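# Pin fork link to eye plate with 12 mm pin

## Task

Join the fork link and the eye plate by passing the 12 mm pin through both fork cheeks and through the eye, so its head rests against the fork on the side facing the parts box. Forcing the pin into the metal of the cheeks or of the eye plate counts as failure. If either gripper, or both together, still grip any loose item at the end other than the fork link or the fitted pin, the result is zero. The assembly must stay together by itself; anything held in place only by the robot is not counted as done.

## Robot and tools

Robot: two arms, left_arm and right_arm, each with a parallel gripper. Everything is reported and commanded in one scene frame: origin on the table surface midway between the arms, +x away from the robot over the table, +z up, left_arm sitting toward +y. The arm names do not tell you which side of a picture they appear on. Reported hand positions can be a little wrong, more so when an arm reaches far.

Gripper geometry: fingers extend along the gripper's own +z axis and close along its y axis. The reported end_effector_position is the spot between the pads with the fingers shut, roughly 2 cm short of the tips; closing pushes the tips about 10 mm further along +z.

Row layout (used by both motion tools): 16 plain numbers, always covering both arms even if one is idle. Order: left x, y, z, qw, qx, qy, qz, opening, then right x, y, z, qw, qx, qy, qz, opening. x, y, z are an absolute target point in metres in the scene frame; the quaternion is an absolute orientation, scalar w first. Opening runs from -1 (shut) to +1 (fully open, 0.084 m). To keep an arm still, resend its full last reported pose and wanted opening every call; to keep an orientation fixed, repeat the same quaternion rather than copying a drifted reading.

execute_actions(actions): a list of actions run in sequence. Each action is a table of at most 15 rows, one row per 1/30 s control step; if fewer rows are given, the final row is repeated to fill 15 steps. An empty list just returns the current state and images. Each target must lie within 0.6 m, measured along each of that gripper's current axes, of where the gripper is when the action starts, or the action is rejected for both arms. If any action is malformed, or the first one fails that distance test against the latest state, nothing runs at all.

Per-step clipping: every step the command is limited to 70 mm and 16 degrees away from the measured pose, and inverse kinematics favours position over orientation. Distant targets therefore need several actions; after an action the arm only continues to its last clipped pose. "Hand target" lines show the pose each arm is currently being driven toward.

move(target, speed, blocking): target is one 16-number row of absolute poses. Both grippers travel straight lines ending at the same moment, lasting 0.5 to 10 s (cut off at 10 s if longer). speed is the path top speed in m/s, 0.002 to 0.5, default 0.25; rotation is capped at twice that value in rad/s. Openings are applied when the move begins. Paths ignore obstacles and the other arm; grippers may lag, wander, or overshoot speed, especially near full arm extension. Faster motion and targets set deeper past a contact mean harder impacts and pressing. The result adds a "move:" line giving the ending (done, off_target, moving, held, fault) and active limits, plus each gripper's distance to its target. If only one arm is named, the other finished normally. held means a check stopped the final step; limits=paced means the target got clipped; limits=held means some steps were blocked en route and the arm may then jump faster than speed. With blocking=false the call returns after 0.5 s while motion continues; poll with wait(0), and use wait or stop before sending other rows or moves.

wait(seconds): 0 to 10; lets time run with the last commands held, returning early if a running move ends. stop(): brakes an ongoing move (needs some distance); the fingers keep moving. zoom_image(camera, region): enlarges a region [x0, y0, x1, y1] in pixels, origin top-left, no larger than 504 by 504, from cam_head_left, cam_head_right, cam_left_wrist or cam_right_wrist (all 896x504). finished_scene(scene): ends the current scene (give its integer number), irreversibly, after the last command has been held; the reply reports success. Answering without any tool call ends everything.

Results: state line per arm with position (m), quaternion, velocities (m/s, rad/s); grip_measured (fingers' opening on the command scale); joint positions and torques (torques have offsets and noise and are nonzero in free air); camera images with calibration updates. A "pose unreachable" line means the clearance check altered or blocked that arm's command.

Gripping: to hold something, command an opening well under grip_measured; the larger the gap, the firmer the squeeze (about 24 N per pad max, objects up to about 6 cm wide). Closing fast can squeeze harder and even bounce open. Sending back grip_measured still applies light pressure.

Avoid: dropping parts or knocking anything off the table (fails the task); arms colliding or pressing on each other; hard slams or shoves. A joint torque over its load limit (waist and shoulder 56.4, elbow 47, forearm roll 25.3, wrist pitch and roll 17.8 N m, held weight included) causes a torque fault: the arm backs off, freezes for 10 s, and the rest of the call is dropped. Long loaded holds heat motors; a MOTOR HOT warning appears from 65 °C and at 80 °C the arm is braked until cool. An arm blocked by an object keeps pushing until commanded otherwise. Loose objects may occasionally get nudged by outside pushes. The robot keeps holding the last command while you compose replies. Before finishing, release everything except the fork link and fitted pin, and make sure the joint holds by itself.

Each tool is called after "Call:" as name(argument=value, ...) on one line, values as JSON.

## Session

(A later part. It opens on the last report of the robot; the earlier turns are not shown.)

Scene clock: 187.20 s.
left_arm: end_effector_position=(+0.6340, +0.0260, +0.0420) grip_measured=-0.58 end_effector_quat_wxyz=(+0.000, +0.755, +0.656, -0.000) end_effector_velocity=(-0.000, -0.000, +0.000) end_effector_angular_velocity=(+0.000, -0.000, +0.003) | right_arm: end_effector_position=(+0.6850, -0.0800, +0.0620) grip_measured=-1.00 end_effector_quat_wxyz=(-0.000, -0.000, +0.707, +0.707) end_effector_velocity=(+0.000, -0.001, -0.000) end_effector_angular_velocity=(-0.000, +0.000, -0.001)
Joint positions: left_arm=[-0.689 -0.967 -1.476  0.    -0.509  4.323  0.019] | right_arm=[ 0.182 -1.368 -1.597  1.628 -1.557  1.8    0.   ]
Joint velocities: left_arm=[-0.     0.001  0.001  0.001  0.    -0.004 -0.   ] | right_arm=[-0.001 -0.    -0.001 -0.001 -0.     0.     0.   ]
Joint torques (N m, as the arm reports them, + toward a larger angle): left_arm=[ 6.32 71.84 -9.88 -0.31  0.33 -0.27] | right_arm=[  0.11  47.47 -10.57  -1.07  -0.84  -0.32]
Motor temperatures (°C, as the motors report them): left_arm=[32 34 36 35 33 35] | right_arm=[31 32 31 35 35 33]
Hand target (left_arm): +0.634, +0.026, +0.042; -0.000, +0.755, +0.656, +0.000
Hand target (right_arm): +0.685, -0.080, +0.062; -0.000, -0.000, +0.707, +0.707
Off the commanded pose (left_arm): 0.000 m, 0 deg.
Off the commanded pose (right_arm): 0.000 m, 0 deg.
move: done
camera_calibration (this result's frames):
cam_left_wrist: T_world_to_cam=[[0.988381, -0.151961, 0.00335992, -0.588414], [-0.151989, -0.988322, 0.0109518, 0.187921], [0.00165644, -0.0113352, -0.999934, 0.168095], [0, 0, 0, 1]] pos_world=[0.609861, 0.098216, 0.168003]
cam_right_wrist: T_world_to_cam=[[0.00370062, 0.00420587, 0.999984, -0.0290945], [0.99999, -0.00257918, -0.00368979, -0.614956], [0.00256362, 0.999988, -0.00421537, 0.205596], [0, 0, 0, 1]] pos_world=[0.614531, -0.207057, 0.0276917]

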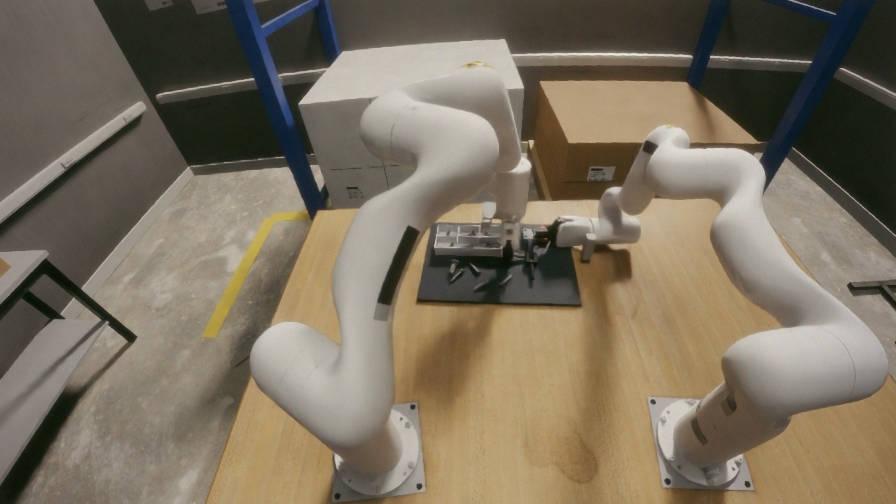

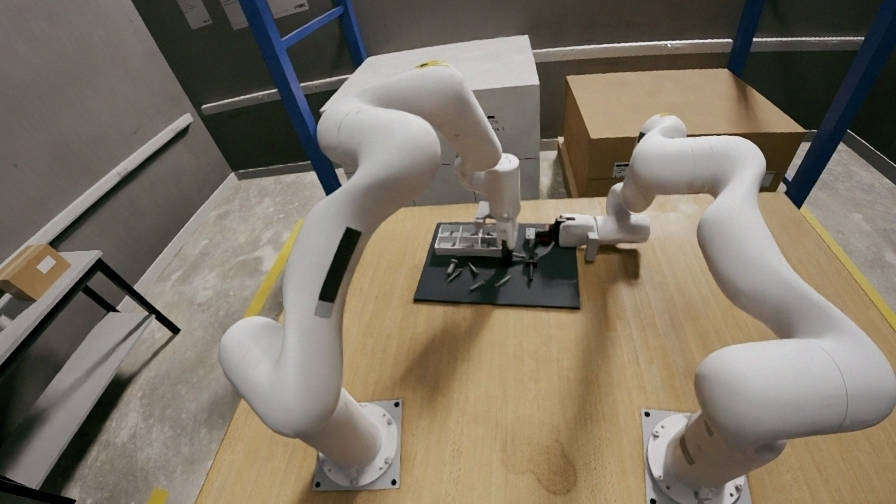

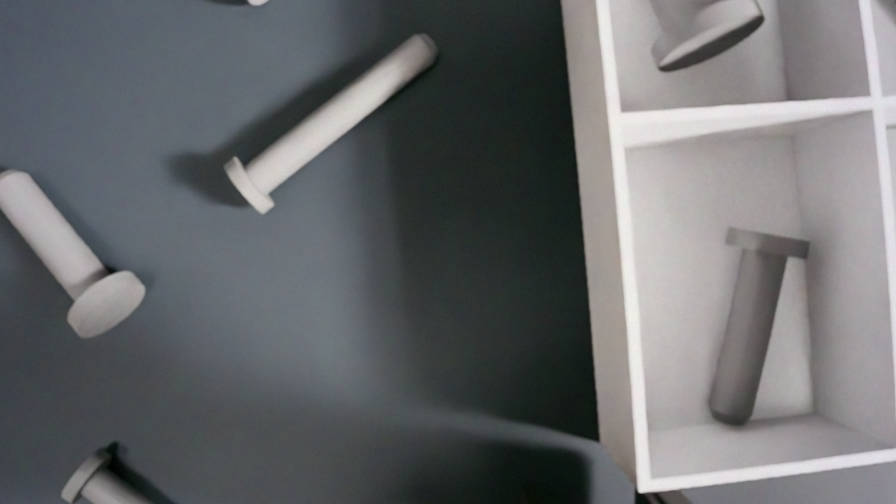

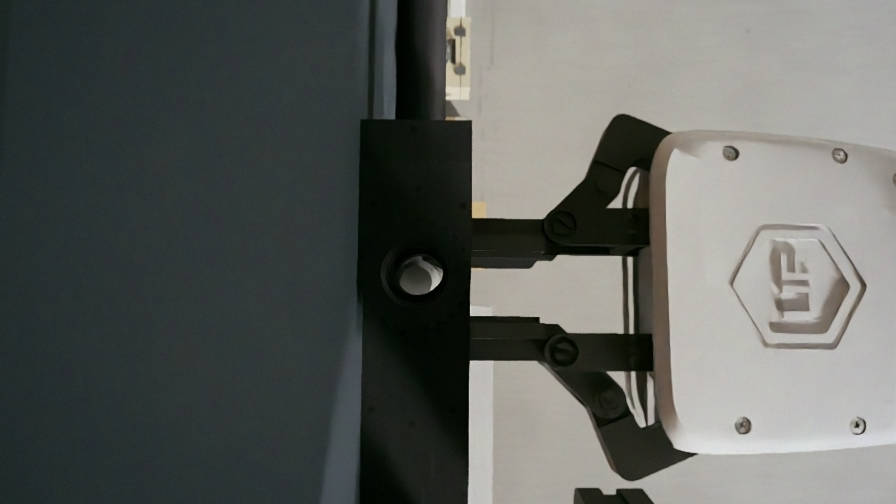

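Call:
move(target=[0.633,0.024,0.0415,0.02,0.766,0.643,-0.017,-1,0.685,-0.08,0.062,0,0,0.707,0.707,-1], speed=0.01)

Call:
zoom_image(camera="cam_right_wrist", region=[250,150,550,400])

Scene clock: 192.47 s.
left_arm: end_effector_position=(+0.6330, +0.0240, +0.0415) grip_measured=-0.58 end_effector_quat_wxyz=(+0.020, +0.766, +0.643, -0.017) end_effector_velocity=(-0.001, -0.001, +0.000) end_effector_angular_velocity=(-0.004, -0.000, -0.004) | right_arm: end_effector_position=(+0.6850, -0.0800, +0.0620) grip_measured=-1.00 end_effector_quat_wxyz=(-0.000, +0.000, +0.707, +0.707) end_effector_velocity=(-0.000, -0.001, -0.000) end_effector_angular_velocity=(-0.000, +0.001, -0.001)
Joint positions: left_arm=[-0.676 -0.956 -1.453 -0.1   -0.473  4.458  0.019] | right_arm=[ 0.182 -1.368 -1.597  1.628 -1.557  1.8    0.   ]
Joint velocities: left_arm=[-0.     0.001  0.001 -0.008  0.002  0.01  -0.   ] | right_arm=[-0.001 -0.001  0.    -0.    -0.    -0.     0.   ]
Joint torques (N m, as the arm reports them, + toward a larger angle): left_arm=[ 6.11 71.68 -9.37 -0.51  0.37 -0.2 ] | right_arm=[ 0.17 46.37 -9.1  -2.01 -0.67 -0.03]
Motor temperatures (°C, as the motors report them): left_arm=[32 34 36 35 33 35] | right_arm=[31 32 31 35 35 33]
Hand target (left_arm): +0.633, +0.024, +0.042; +0.020, +0.766, +0.643, -0.017
Hand target (right_arm): +0.685, -0.080, +0.062; -0.000, -0.000, +0.707, +0.707
Off the commanded pose (left_arm): 0.000 m, 0 deg.
Off the commanded pose (right_arm): 0.000 m, 0 deg.
move: done
camera_calibration (this result's frames):
cam_left_wrist: T_world_to_cam=[[0.98274, -0.184564, 0.0126001, -0.583794], [-0.184992, -0.980768, 0.0622249, 0.204407], [0.000873316, -0.0634818, -0.997983, 0.169284], [0, 0, 0, 1]] pos_world=[0.611383, 0.103475, 0.163579]
cam_right_wrist: T_world_to_cam=[[0.00370091, 0.00420586, 0.999984, -0.0290946], [0.99999, -0.00257931, -0.00369009, -0.614956], [0.00256374, 0.999988, -0.00421536, 0.205596], [0, 0, 0, 1]] pos_world=[0.614531, -0.207057, 0.0276916]

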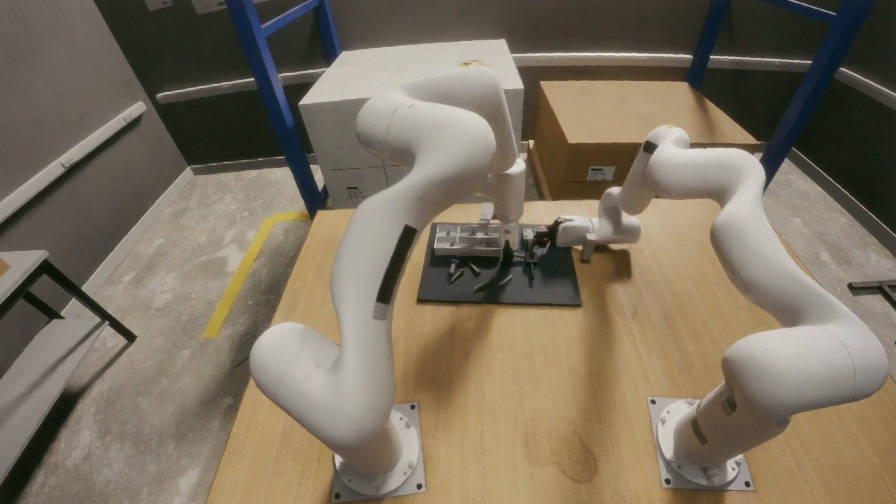

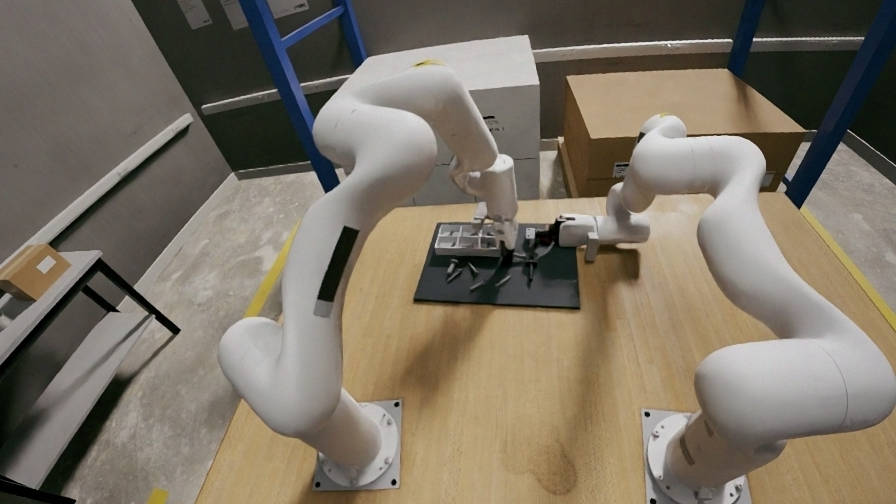

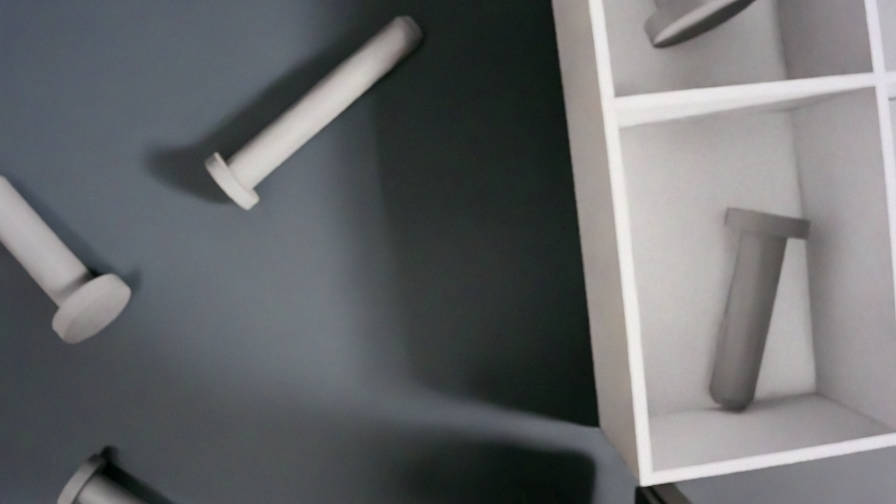

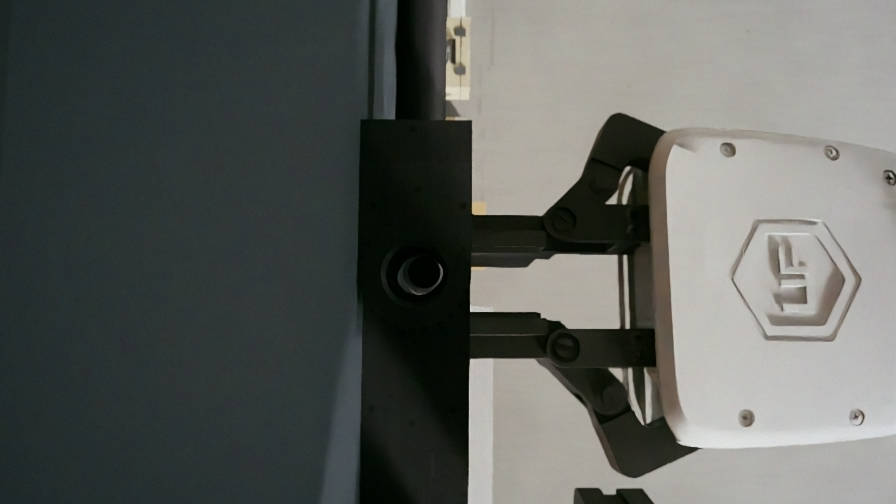

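Region (250, 150, 550, 400) of cam_right_wrist's 896x504 image, scaled by 1.680, with more detail than that image has.

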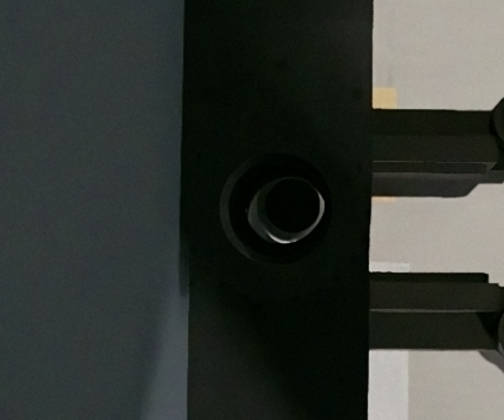

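Call:
move(target=[0.633,0.012,0.0415,0.02,0.766,0.643,-0.017,-1,0.685,-0.08,0.062,0,0,0.707,0.707,-1], speed=0.004)

Call:
zoom_image(camera="cam_right_wrist", region=[250,150,550,400])

Scene clock: 197.50 s.
left_arm: end_effector_position=(+0.6329, +0.0122, +0.0414) grip_measured=-0.58 end_effector_quat_wxyz=(+0.020, +0.766, +0.643, -0.017) end_effector_velocity=(+0.000, -0.001, -0.000) end_effector_angular_velocity=(-0.000, -0.001, -0.000) | right_arm: end_effector_position=(+0.6850, -0.0800, +0.0620) grip_measured=-1.00 end_effector_quat_wxyz=(-0.000, -0.000, +0.707, +0.707) end_effector_velocity=(+0.000, +0.000, +0.000) end_effector_angular_velocity=(+0.000, -0.002, +0.000)
Joint positions: left_arm=[-0.691 -0.968 -1.475 -0.098 -0.483  4.441  0.019] | right_arm=[ 0.182 -1.368 -1.597  1.628 -1.557  1.8    0.   ]
Joint velocities: left_arm=[-0.001 -0.001 -0.001  0.     0.    -0.001 -0.   ] | right_arm=[ 0.001 -0.    -0.001  0.     0.    -0.001  0.   ]
Joint torques (N m, as the arm reports them, + toward a larger angle): left_arm=[-10.65  76.54 -14.66  -3.66   2.21  -0.3 ] | right_arm=[-0.83 45.03 -9.08 -1.17 -0.83 -0.01]
Motor temperatures (°C, as the motors report them): left_arm=[32 34 36 35 33 35] | right_arm=[31 32 31 35 35 33]
Hand target (left_arm): +0.633, +0.012, +0.042; +0.020, +0.766, +0.643, -0.017
Hand target (right_arm): +0.685, -0.080, +0.062; +0.000, +0.000, +0.707, +0.707
Off the commanded pose (left_arm): 0.000 m, 0 deg.
Off the commanded pose (right_arm): 0.000 m, 0 deg.
move: done
camera_calibration (this result's frames):
cam_left_wrist: T_world_to_cam=[[0.982703, -0.184774, 0.0123529, -0.585845], [-0.185186, -0.980719, 0.0624172, 0.192914], [0.000581677, -0.0636252, -0.997974, 0.168634], [0, 0, 0, 1]] pos_world=[0.611338, 0.0916745, 0.163488]
cam_right_wrist: T_world_to_cam=[[0.00370066, 0.00420572, 0.999984, -0.0290945], [0.99999, -0.0025792, -0.00368983, -0.614956], [0.00256364, 0.999988, -0.00421522, 0.205596], [0, 0, 0, 1]] pos_world=[0.614531, -0.207057, 0.0276916]

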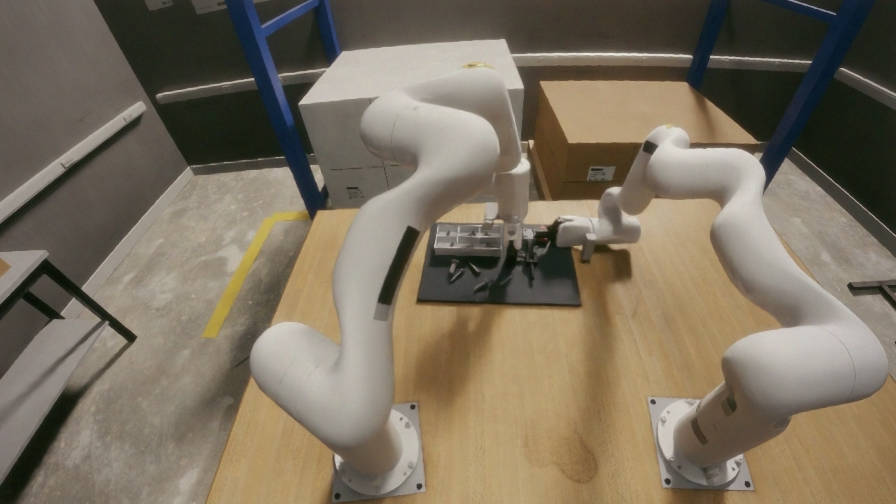

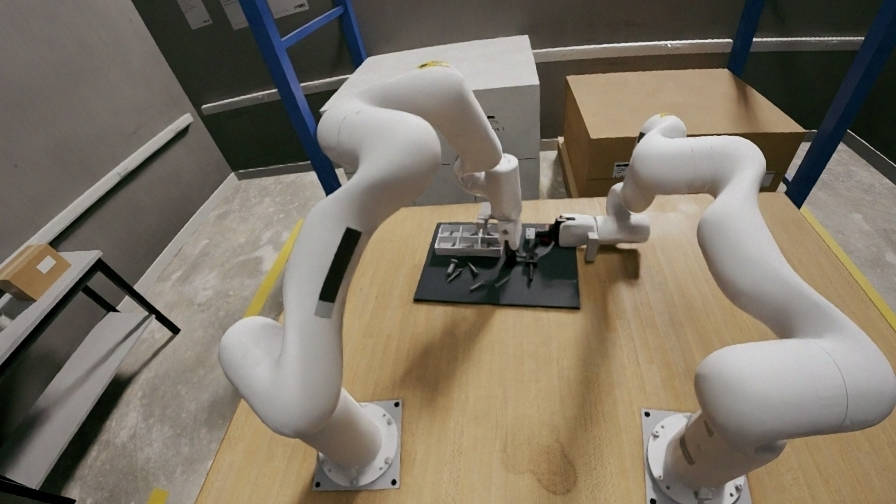

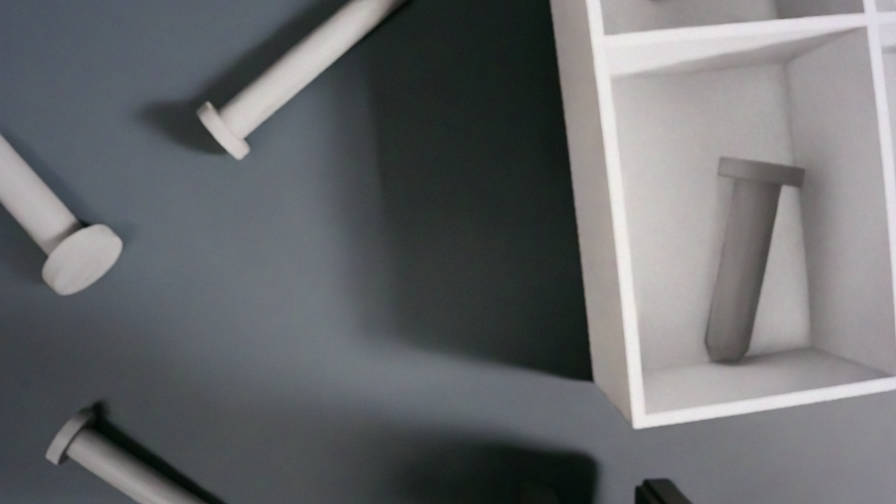

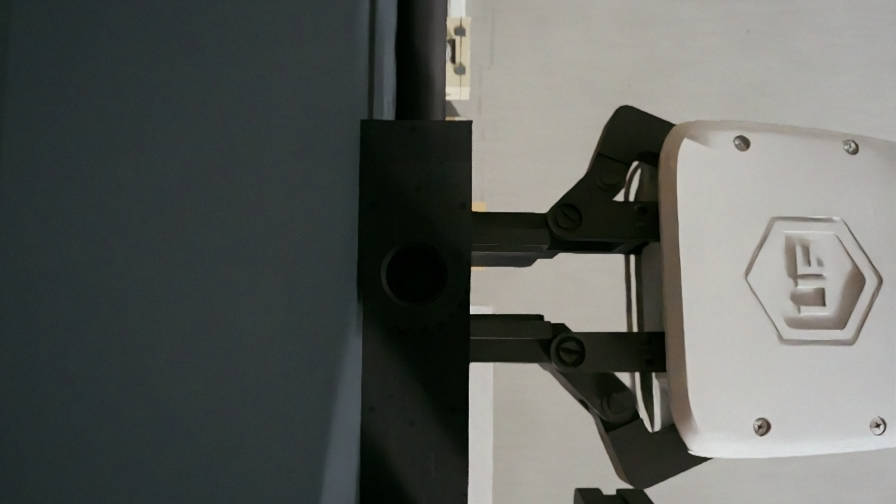

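Region (250, 150, 550, 400) of cam_right_wrist's 896x504 image, scaled by 1.680, with more detail than that image has.

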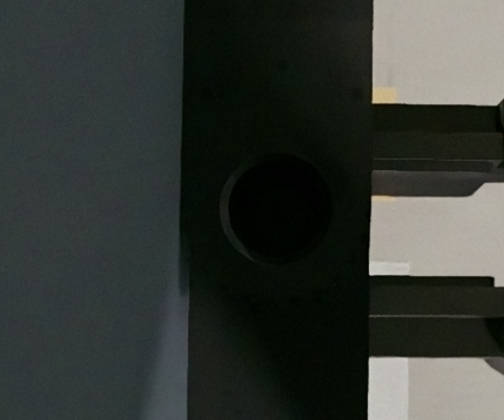

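Call:
move(target=[0.633,0.018,0.0415,0.02,0.766,0.643,-0.017,-1,0.685,-0.08,0.062,0,0,0.707,0.707,-1], speed=0.005)

Call:
zoom_image(camera="cam_right_wrist", region=[340,200,490,340])

Scene clock: 201.13 s.
left_arm: end_effector_position=(+0.6328, +0.0187, +0.0413) grip_measured=-0.58 end_effector_quat_wxyz=(+0.019, +0.766, +0.643, -0.017) end_effector_velocity=(+0.002, -0.004, +0.001) end_effector_angular_velocity=(-0.006, -0.010, -0.003) | right_arm: end_effector_position=(+0.6850, -0.0800, +0.0620) grip_measured=-1.00 end_effector_quat_wxyz=(+0.000, +0.000, +0.707, +0.707) end_effector_velocity=(-0.001, +0.001, -0.000) end_effector_angular_velocity=(-0.001, +0.001, +0.003)
Joint positions: left_arm=[-0.683 -0.962 -1.463 -0.099 -0.479  4.45   0.018] | right_arm=[ 0.182 -1.368 -1.597  1.628 -1.557  1.8    0.   ]
Joint velocities: left_arm=[-0.004  0.001 -0.002 -0.003  0.009  0.002 -0.   ] | right_arm=[ 0.001  0.001  0.002 -0.002  0.    -0.001  0.   ]
Joint torques (N m, as the arm reports them, + toward a larger angle): left_arm=[ 5.95 71.57 -9.74 -0.62  0.28 -0.17] | right_arm=[ -2.77  47.54 -11.31  -0.13  -0.89  -0.09]
Motor temperatures (°C, as the motors report them): left_arm=[32 34 36 35 33 35] | right_arm=[31 32 31 35 35 33]
Hand target (left_arm): +0.633, +0.018, +0.041; +0.020, +0.766, +0.643, -0.017
Hand target (right_arm): +0.685, -0.080, +0.062; +0.000, +0.000, +0.707, +0.707
Off the commanded pose (left_arm): 0.001 m, 0 deg.
Off the commanded pose (right_arm): 0.000 m, 0 deg.
move: done
camera_calibration (this result's frames):
cam_left_wrist: T_world_to_cam=[[0.982784, -0.18442, 0.0111323, -0.584469], [-0.184755, -0.980839, 0.061803, 0.199055], [-0.000478766, -0.0627958, -0.998026, 0.169554], [0, 0, 0, 1]] pos_world=[0.611264, 0.0981006, 0.163424]
cam_right_wrist: T_world_to_cam=[[0.00370057, 0.00420597, 0.999984, -0.0290945], [0.99999, -0.00257963, -0.00368974, -0.614956], [0.00256407, 0.999988, -0.00421548, 0.205596], [0, 0, 0, 1]] pos_world=[0.614531, -0.207057, 0.0276917]

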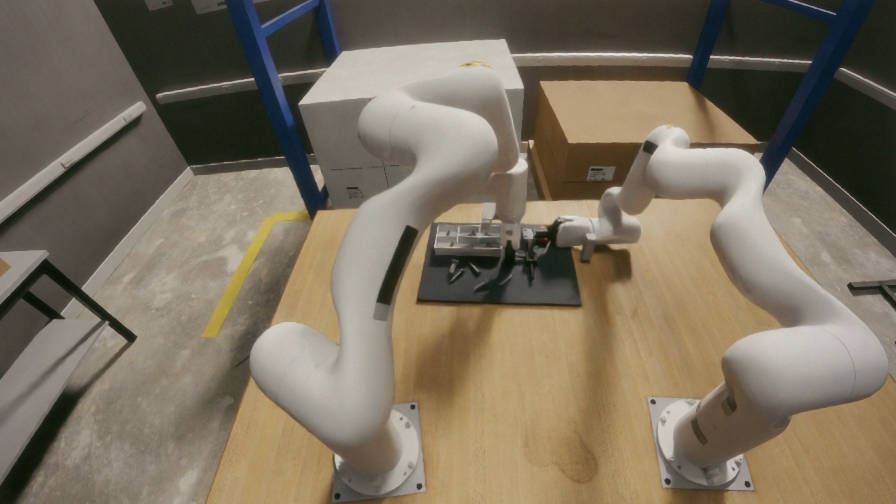

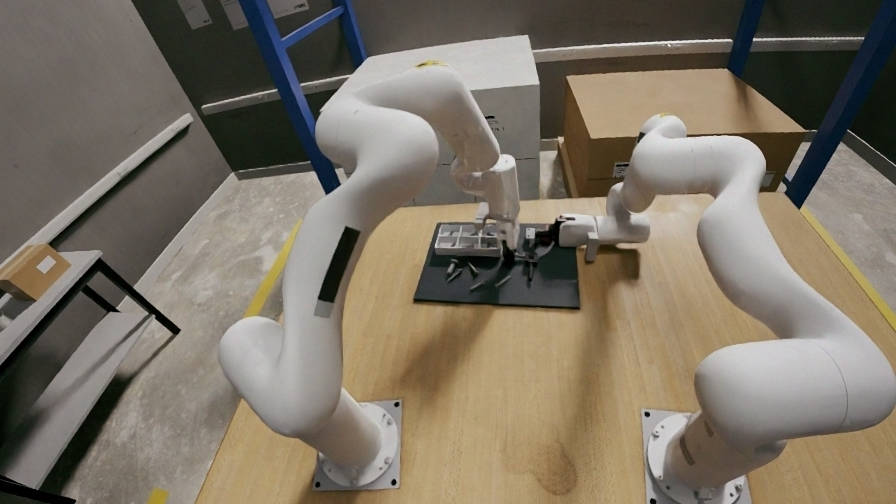

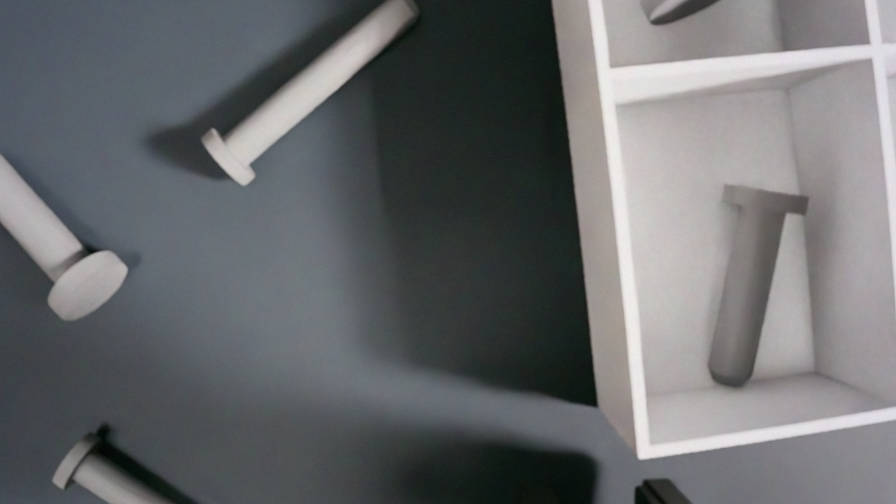

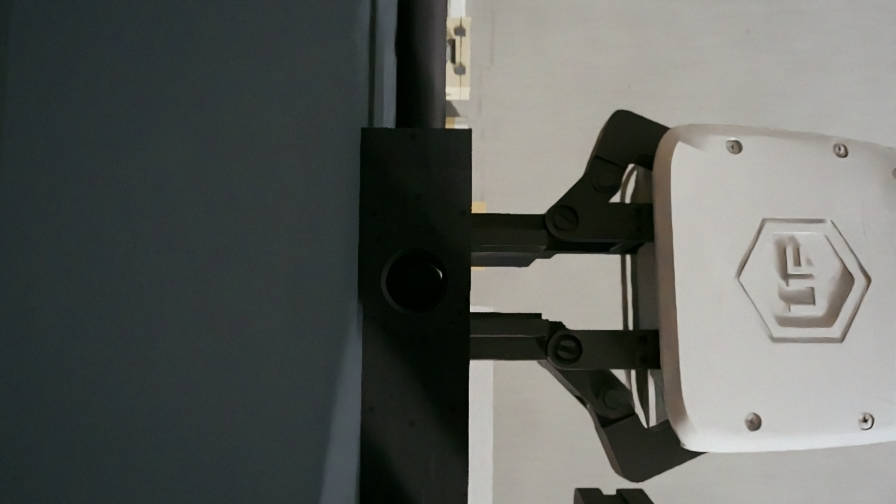

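Region (340, 200, 490, 340) of cam_right_wrist's 896x504 image, scaled by 3.360, with more detail than that image has; it fills the top 470 rows of this view, and the rest is white.

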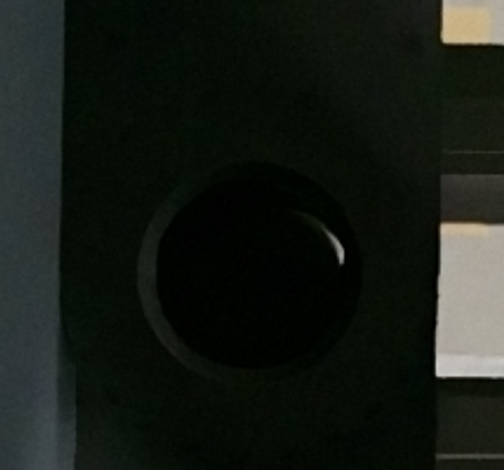

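Call:
move(target=[0.633,0.03,0.06,0.02,0.766,0.643,-0.017,-1,0.69,-0.08,0.058,0,0,0.707,0.707,-1], speed=0.01)

Call:
zoom_image(camera="cam_right_wrist", region=[310,180,460,320])

Scene clock: 205.40 s.
left_arm: end_effector_position=(+0.6329, +0.0299, +0.0599) grip_measured=-0.58 end_effector_quat_wxyz=(+0.020, +0.766, +0.643, -0.017) end_effector_velocity=(-0.001, +0.001, +0.001) end_effector_angular_velocity=(+0.000, +0.001, -0.000) | right_arm: end_effector_position=(+0.6899, -0.0800, +0.0590) grip_measured=-1.00 end_effector_quat_wxyz=(-0.000, -0.000, +0.706, +0.708) end_effector_velocity=(+0.000, -0.000, +0.000) end_effector_angular_velocity=(+0.006, +0.000, +0.001)
Joint positions: left_arm=[-0.668 -0.918 -1.434 -0.098 -0.492  4.463  0.018] | right_arm=[ 0.181 -1.384 -1.623  1.627 -1.56   1.81   0.   ]
Joint velocities: left_arm=[ 0.001  0.004  0.003 -0.    -0.002  0.001  0.   ] | right_arm=[-0.    -0.003 -0.003  0.001 -0.006  0.     0.   ]
Joint torques (N m, as the arm reports them, + toward a larger angle): left_arm=[ 6.36 70.32 -9.72 -0.67  0.38 -0.2 ] | right_arm=[-4.55 34.21 -9.22 -0.34  3.58 -1.11]
Motor temperatures (°C, as the motors report them): left_arm=[32 34 36 35 33 35] | right_arm=[31 32 31 35 35 33]
Hand target (left_arm): +0.633, +0.030, +0.060; +0.020, +0.766, +0.643, -0.017
Hand target (right_arm): +0.690, -0.080, +0.058; +0.000, +0.000, +0.707, +0.707
Off the commanded pose (left_arm): 0.000 m, 0 deg.
Off the commanded pose (right_arm): 0.001 m, 0 deg.
move: done
camera_calibration (this result's frames):
cam_left_wrist: T_world_to_cam=[[0.982697, -0.184776, 0.0127863, -0.582829], [-0.185215, -0.980704, 0.062573, 0.209162], [0.000977615, -0.0638585, -0.997958, 0.187907], [0, 0, 0, 1]] pos_world=[0.611301, 0.109433, 0.181888]
cam_right_wrist: T_world_to_cam=[[0.00350719, 0.000980785, 0.999993, -0.0262674], [0.999992, -0.0017057, -0.00350551, -0.619775], [0.00170225, 0.999998, -0.00098676, 0.205969], [0, 0, 0, 1]] pos_world=[0.619512, -0.207, 0.0242979]

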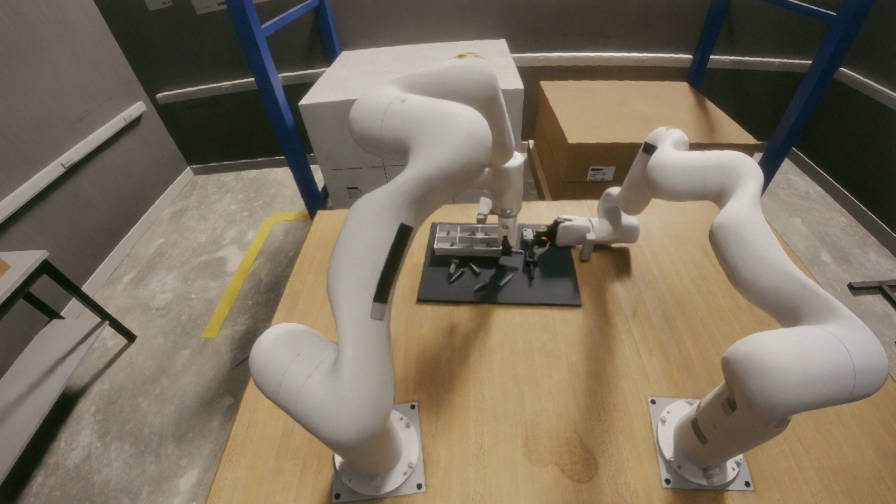

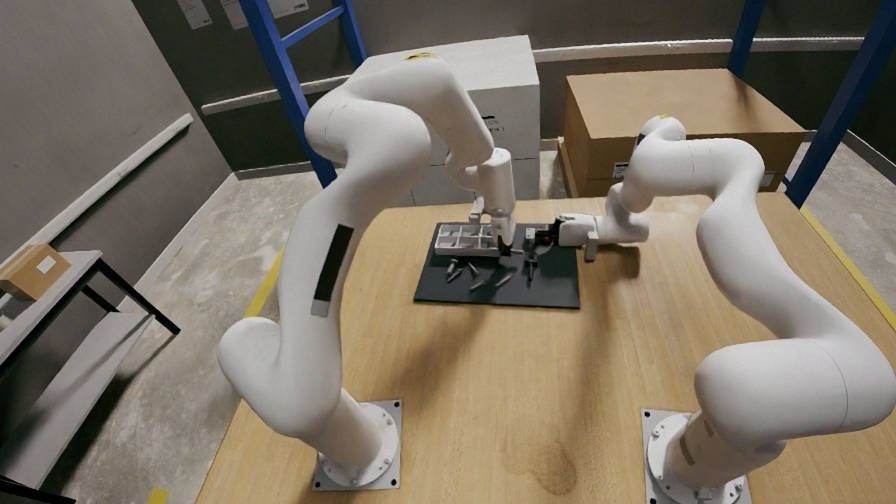

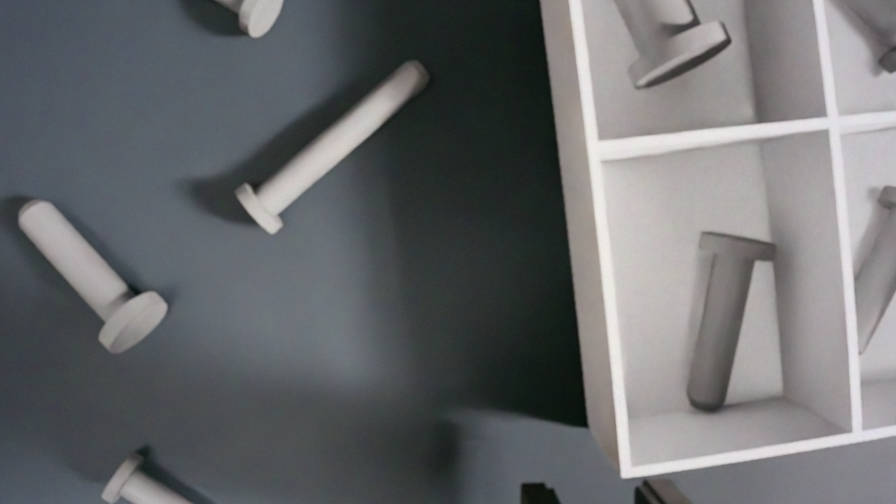

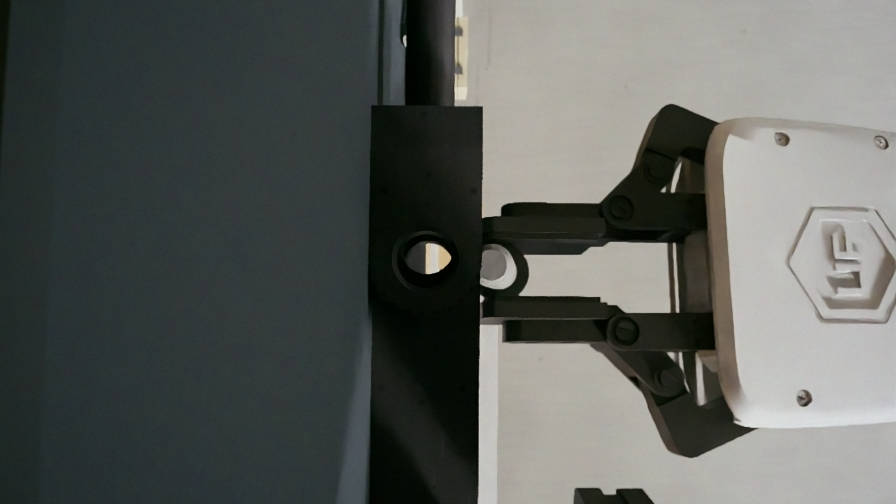

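Region (310, 180, 460, 320) of cam_right_wrist's 896x504 image, scaled by 3.360, with more detail than that image has; it fills the top 470 rows of this view, and the rest is white.

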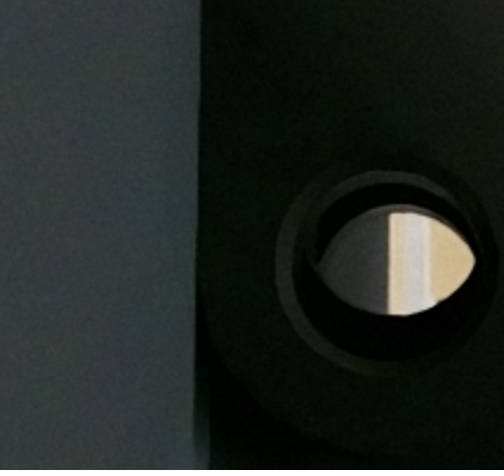

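Call:
move(target=[0.635,0.026,0.0415,0.02,0.766,0.643,-0.017,-1,0.687,-0.08,0.063,0,0,0.707,0.707,-1], speed=0.015)

Call:
zoom_image(camera="cam_right_wrist", region=[340,200,490,340])

Scene clock: 208.93 s.
left_arm: end_effector_position=(+0.6350, +0.0260, +0.0417) grip_measured=-0.58 end_effector_quat_wxyz=(+0.020, +0.766, +0.643, -0.017) end_effector_velocity=(+0.001, -0.001, -0.001) end_effector_angular_velocity=(-0.001, -0.002, -0.002) | right_arm: end_effector_position=(+0.6870, -0.0800, +0.0629) grip_measured=-1.00 end_effector_quat_wxyz=(-0.000, +0.000, +0.707, +0.707) end_effector_velocity=(-0.001, +0.001, +0.001) end_effector_angular_velocity=(-0.000, +0.000, +0.002)
Joint positions: left_arm=[-0.671 -0.957 -1.455 -0.101 -0.474  4.463  0.018] | right_arm=[ 0.182 -1.368 -1.603  1.628 -1.557  1.805  0.   ]
Joint velocities: left_arm=[-0.001 -0.003 -0.003  0.001  0.002  0.    -0.   ] | right_arm=[ 0.001  0.002  0.002 -0.001 -0.     0.001  0.   ]
Joint torques (N m, as the arm reports them, + toward a larger angle): left_arm=[ 5.69 71.48 -9.42 -0.1   0.37 -0.11] | right_arm=[ -0.94  47.89 -10.43  -1.27  -0.94   0.2 ]
Motor temperatures (°C, as the motors report them): left_arm=[32 34 36 35 33 35] | right_arm=[31 32 31 35 35 33]
Hand target (left_arm): +0.635, +0.026, +0.042; +0.020, +0.766, +0.643, -0.017
Hand target (right_arm): +0.687, -0.080, +0.063; -0.000, -0.000, +0.707, +0.707
Off the commanded pose (left_arm): 0.000 m, 0 deg.
Off the commanded pose (right_arm): 0.000 m, 0 deg.
move: done
camera_calibration (this result's frames):
cam_left_wrist: T_world_to_cam=[[0.982703, -0.18475, 0.0127595, -0.585353], [-0.185187, -0.980714, 0.0625021, 0.206866], [0.000966168, -0.0637839, -0.997963, 0.169532], [0, 0, 0, 1]] pos_world=[0.613373, 0.105546, 0.163726]
cam_right_wrist: T_world_to_cam=[[0.0037722, 0.00423642, 0.999984, -0.0300811], [0.99999, -0.00256264, -0.00376136, -0.616957], [0.00254666, 0.999988, -0.00424605, 0.205609], [0, 0, 0, 1]] pos_world=[0.616541, -0.20706, 0.028633]

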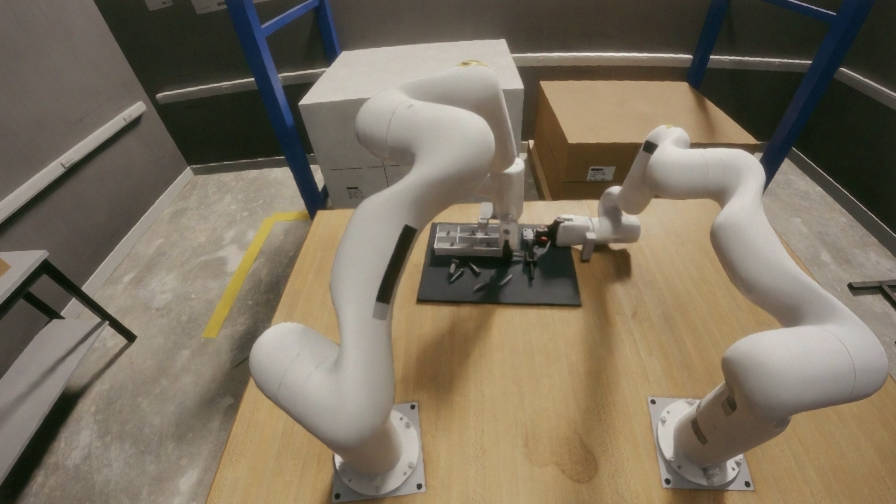

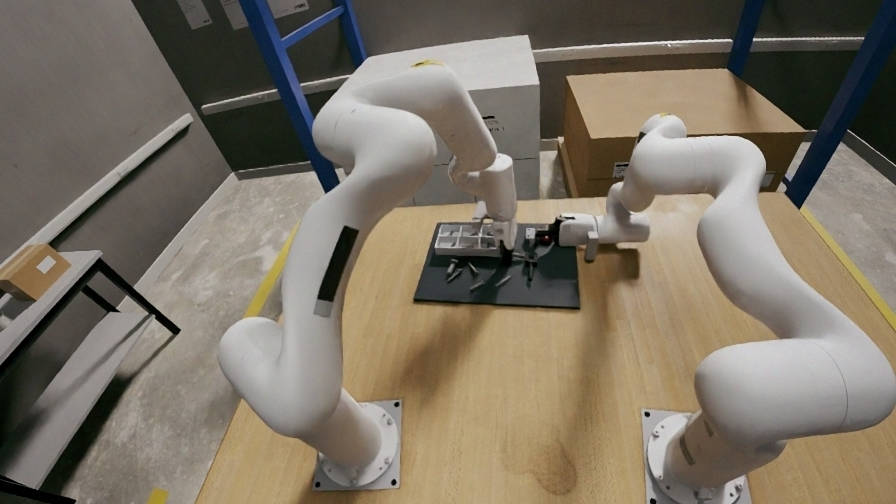

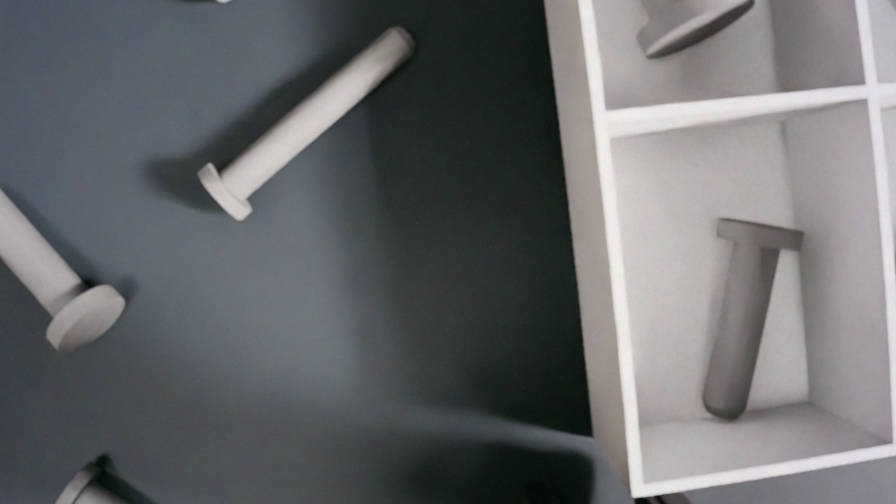

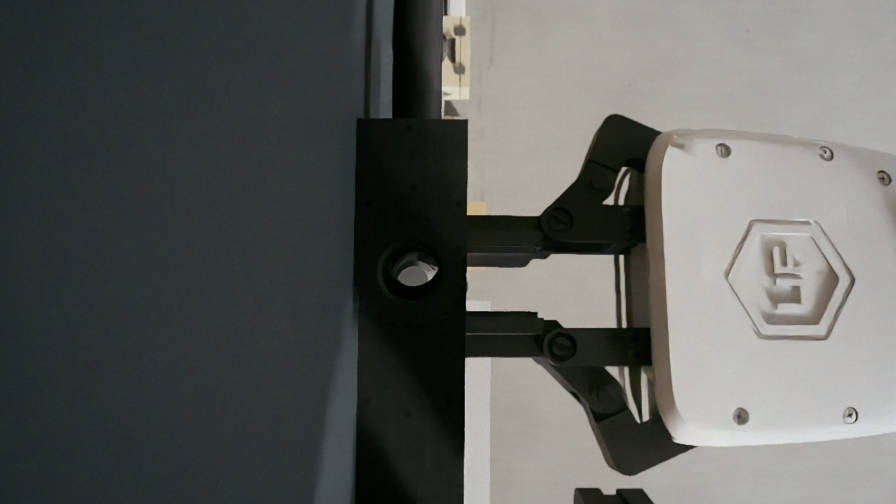

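Region (340, 200, 490, 340) of cam_right_wrist's 896x504 image, scaled by 3.360, with more detail than that image has; it fills the top 470 rows of this view, and the rest is white.

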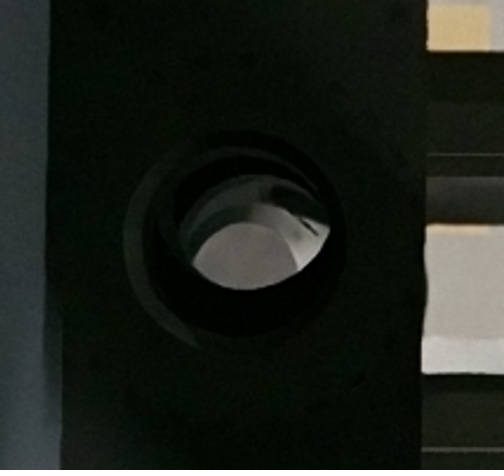

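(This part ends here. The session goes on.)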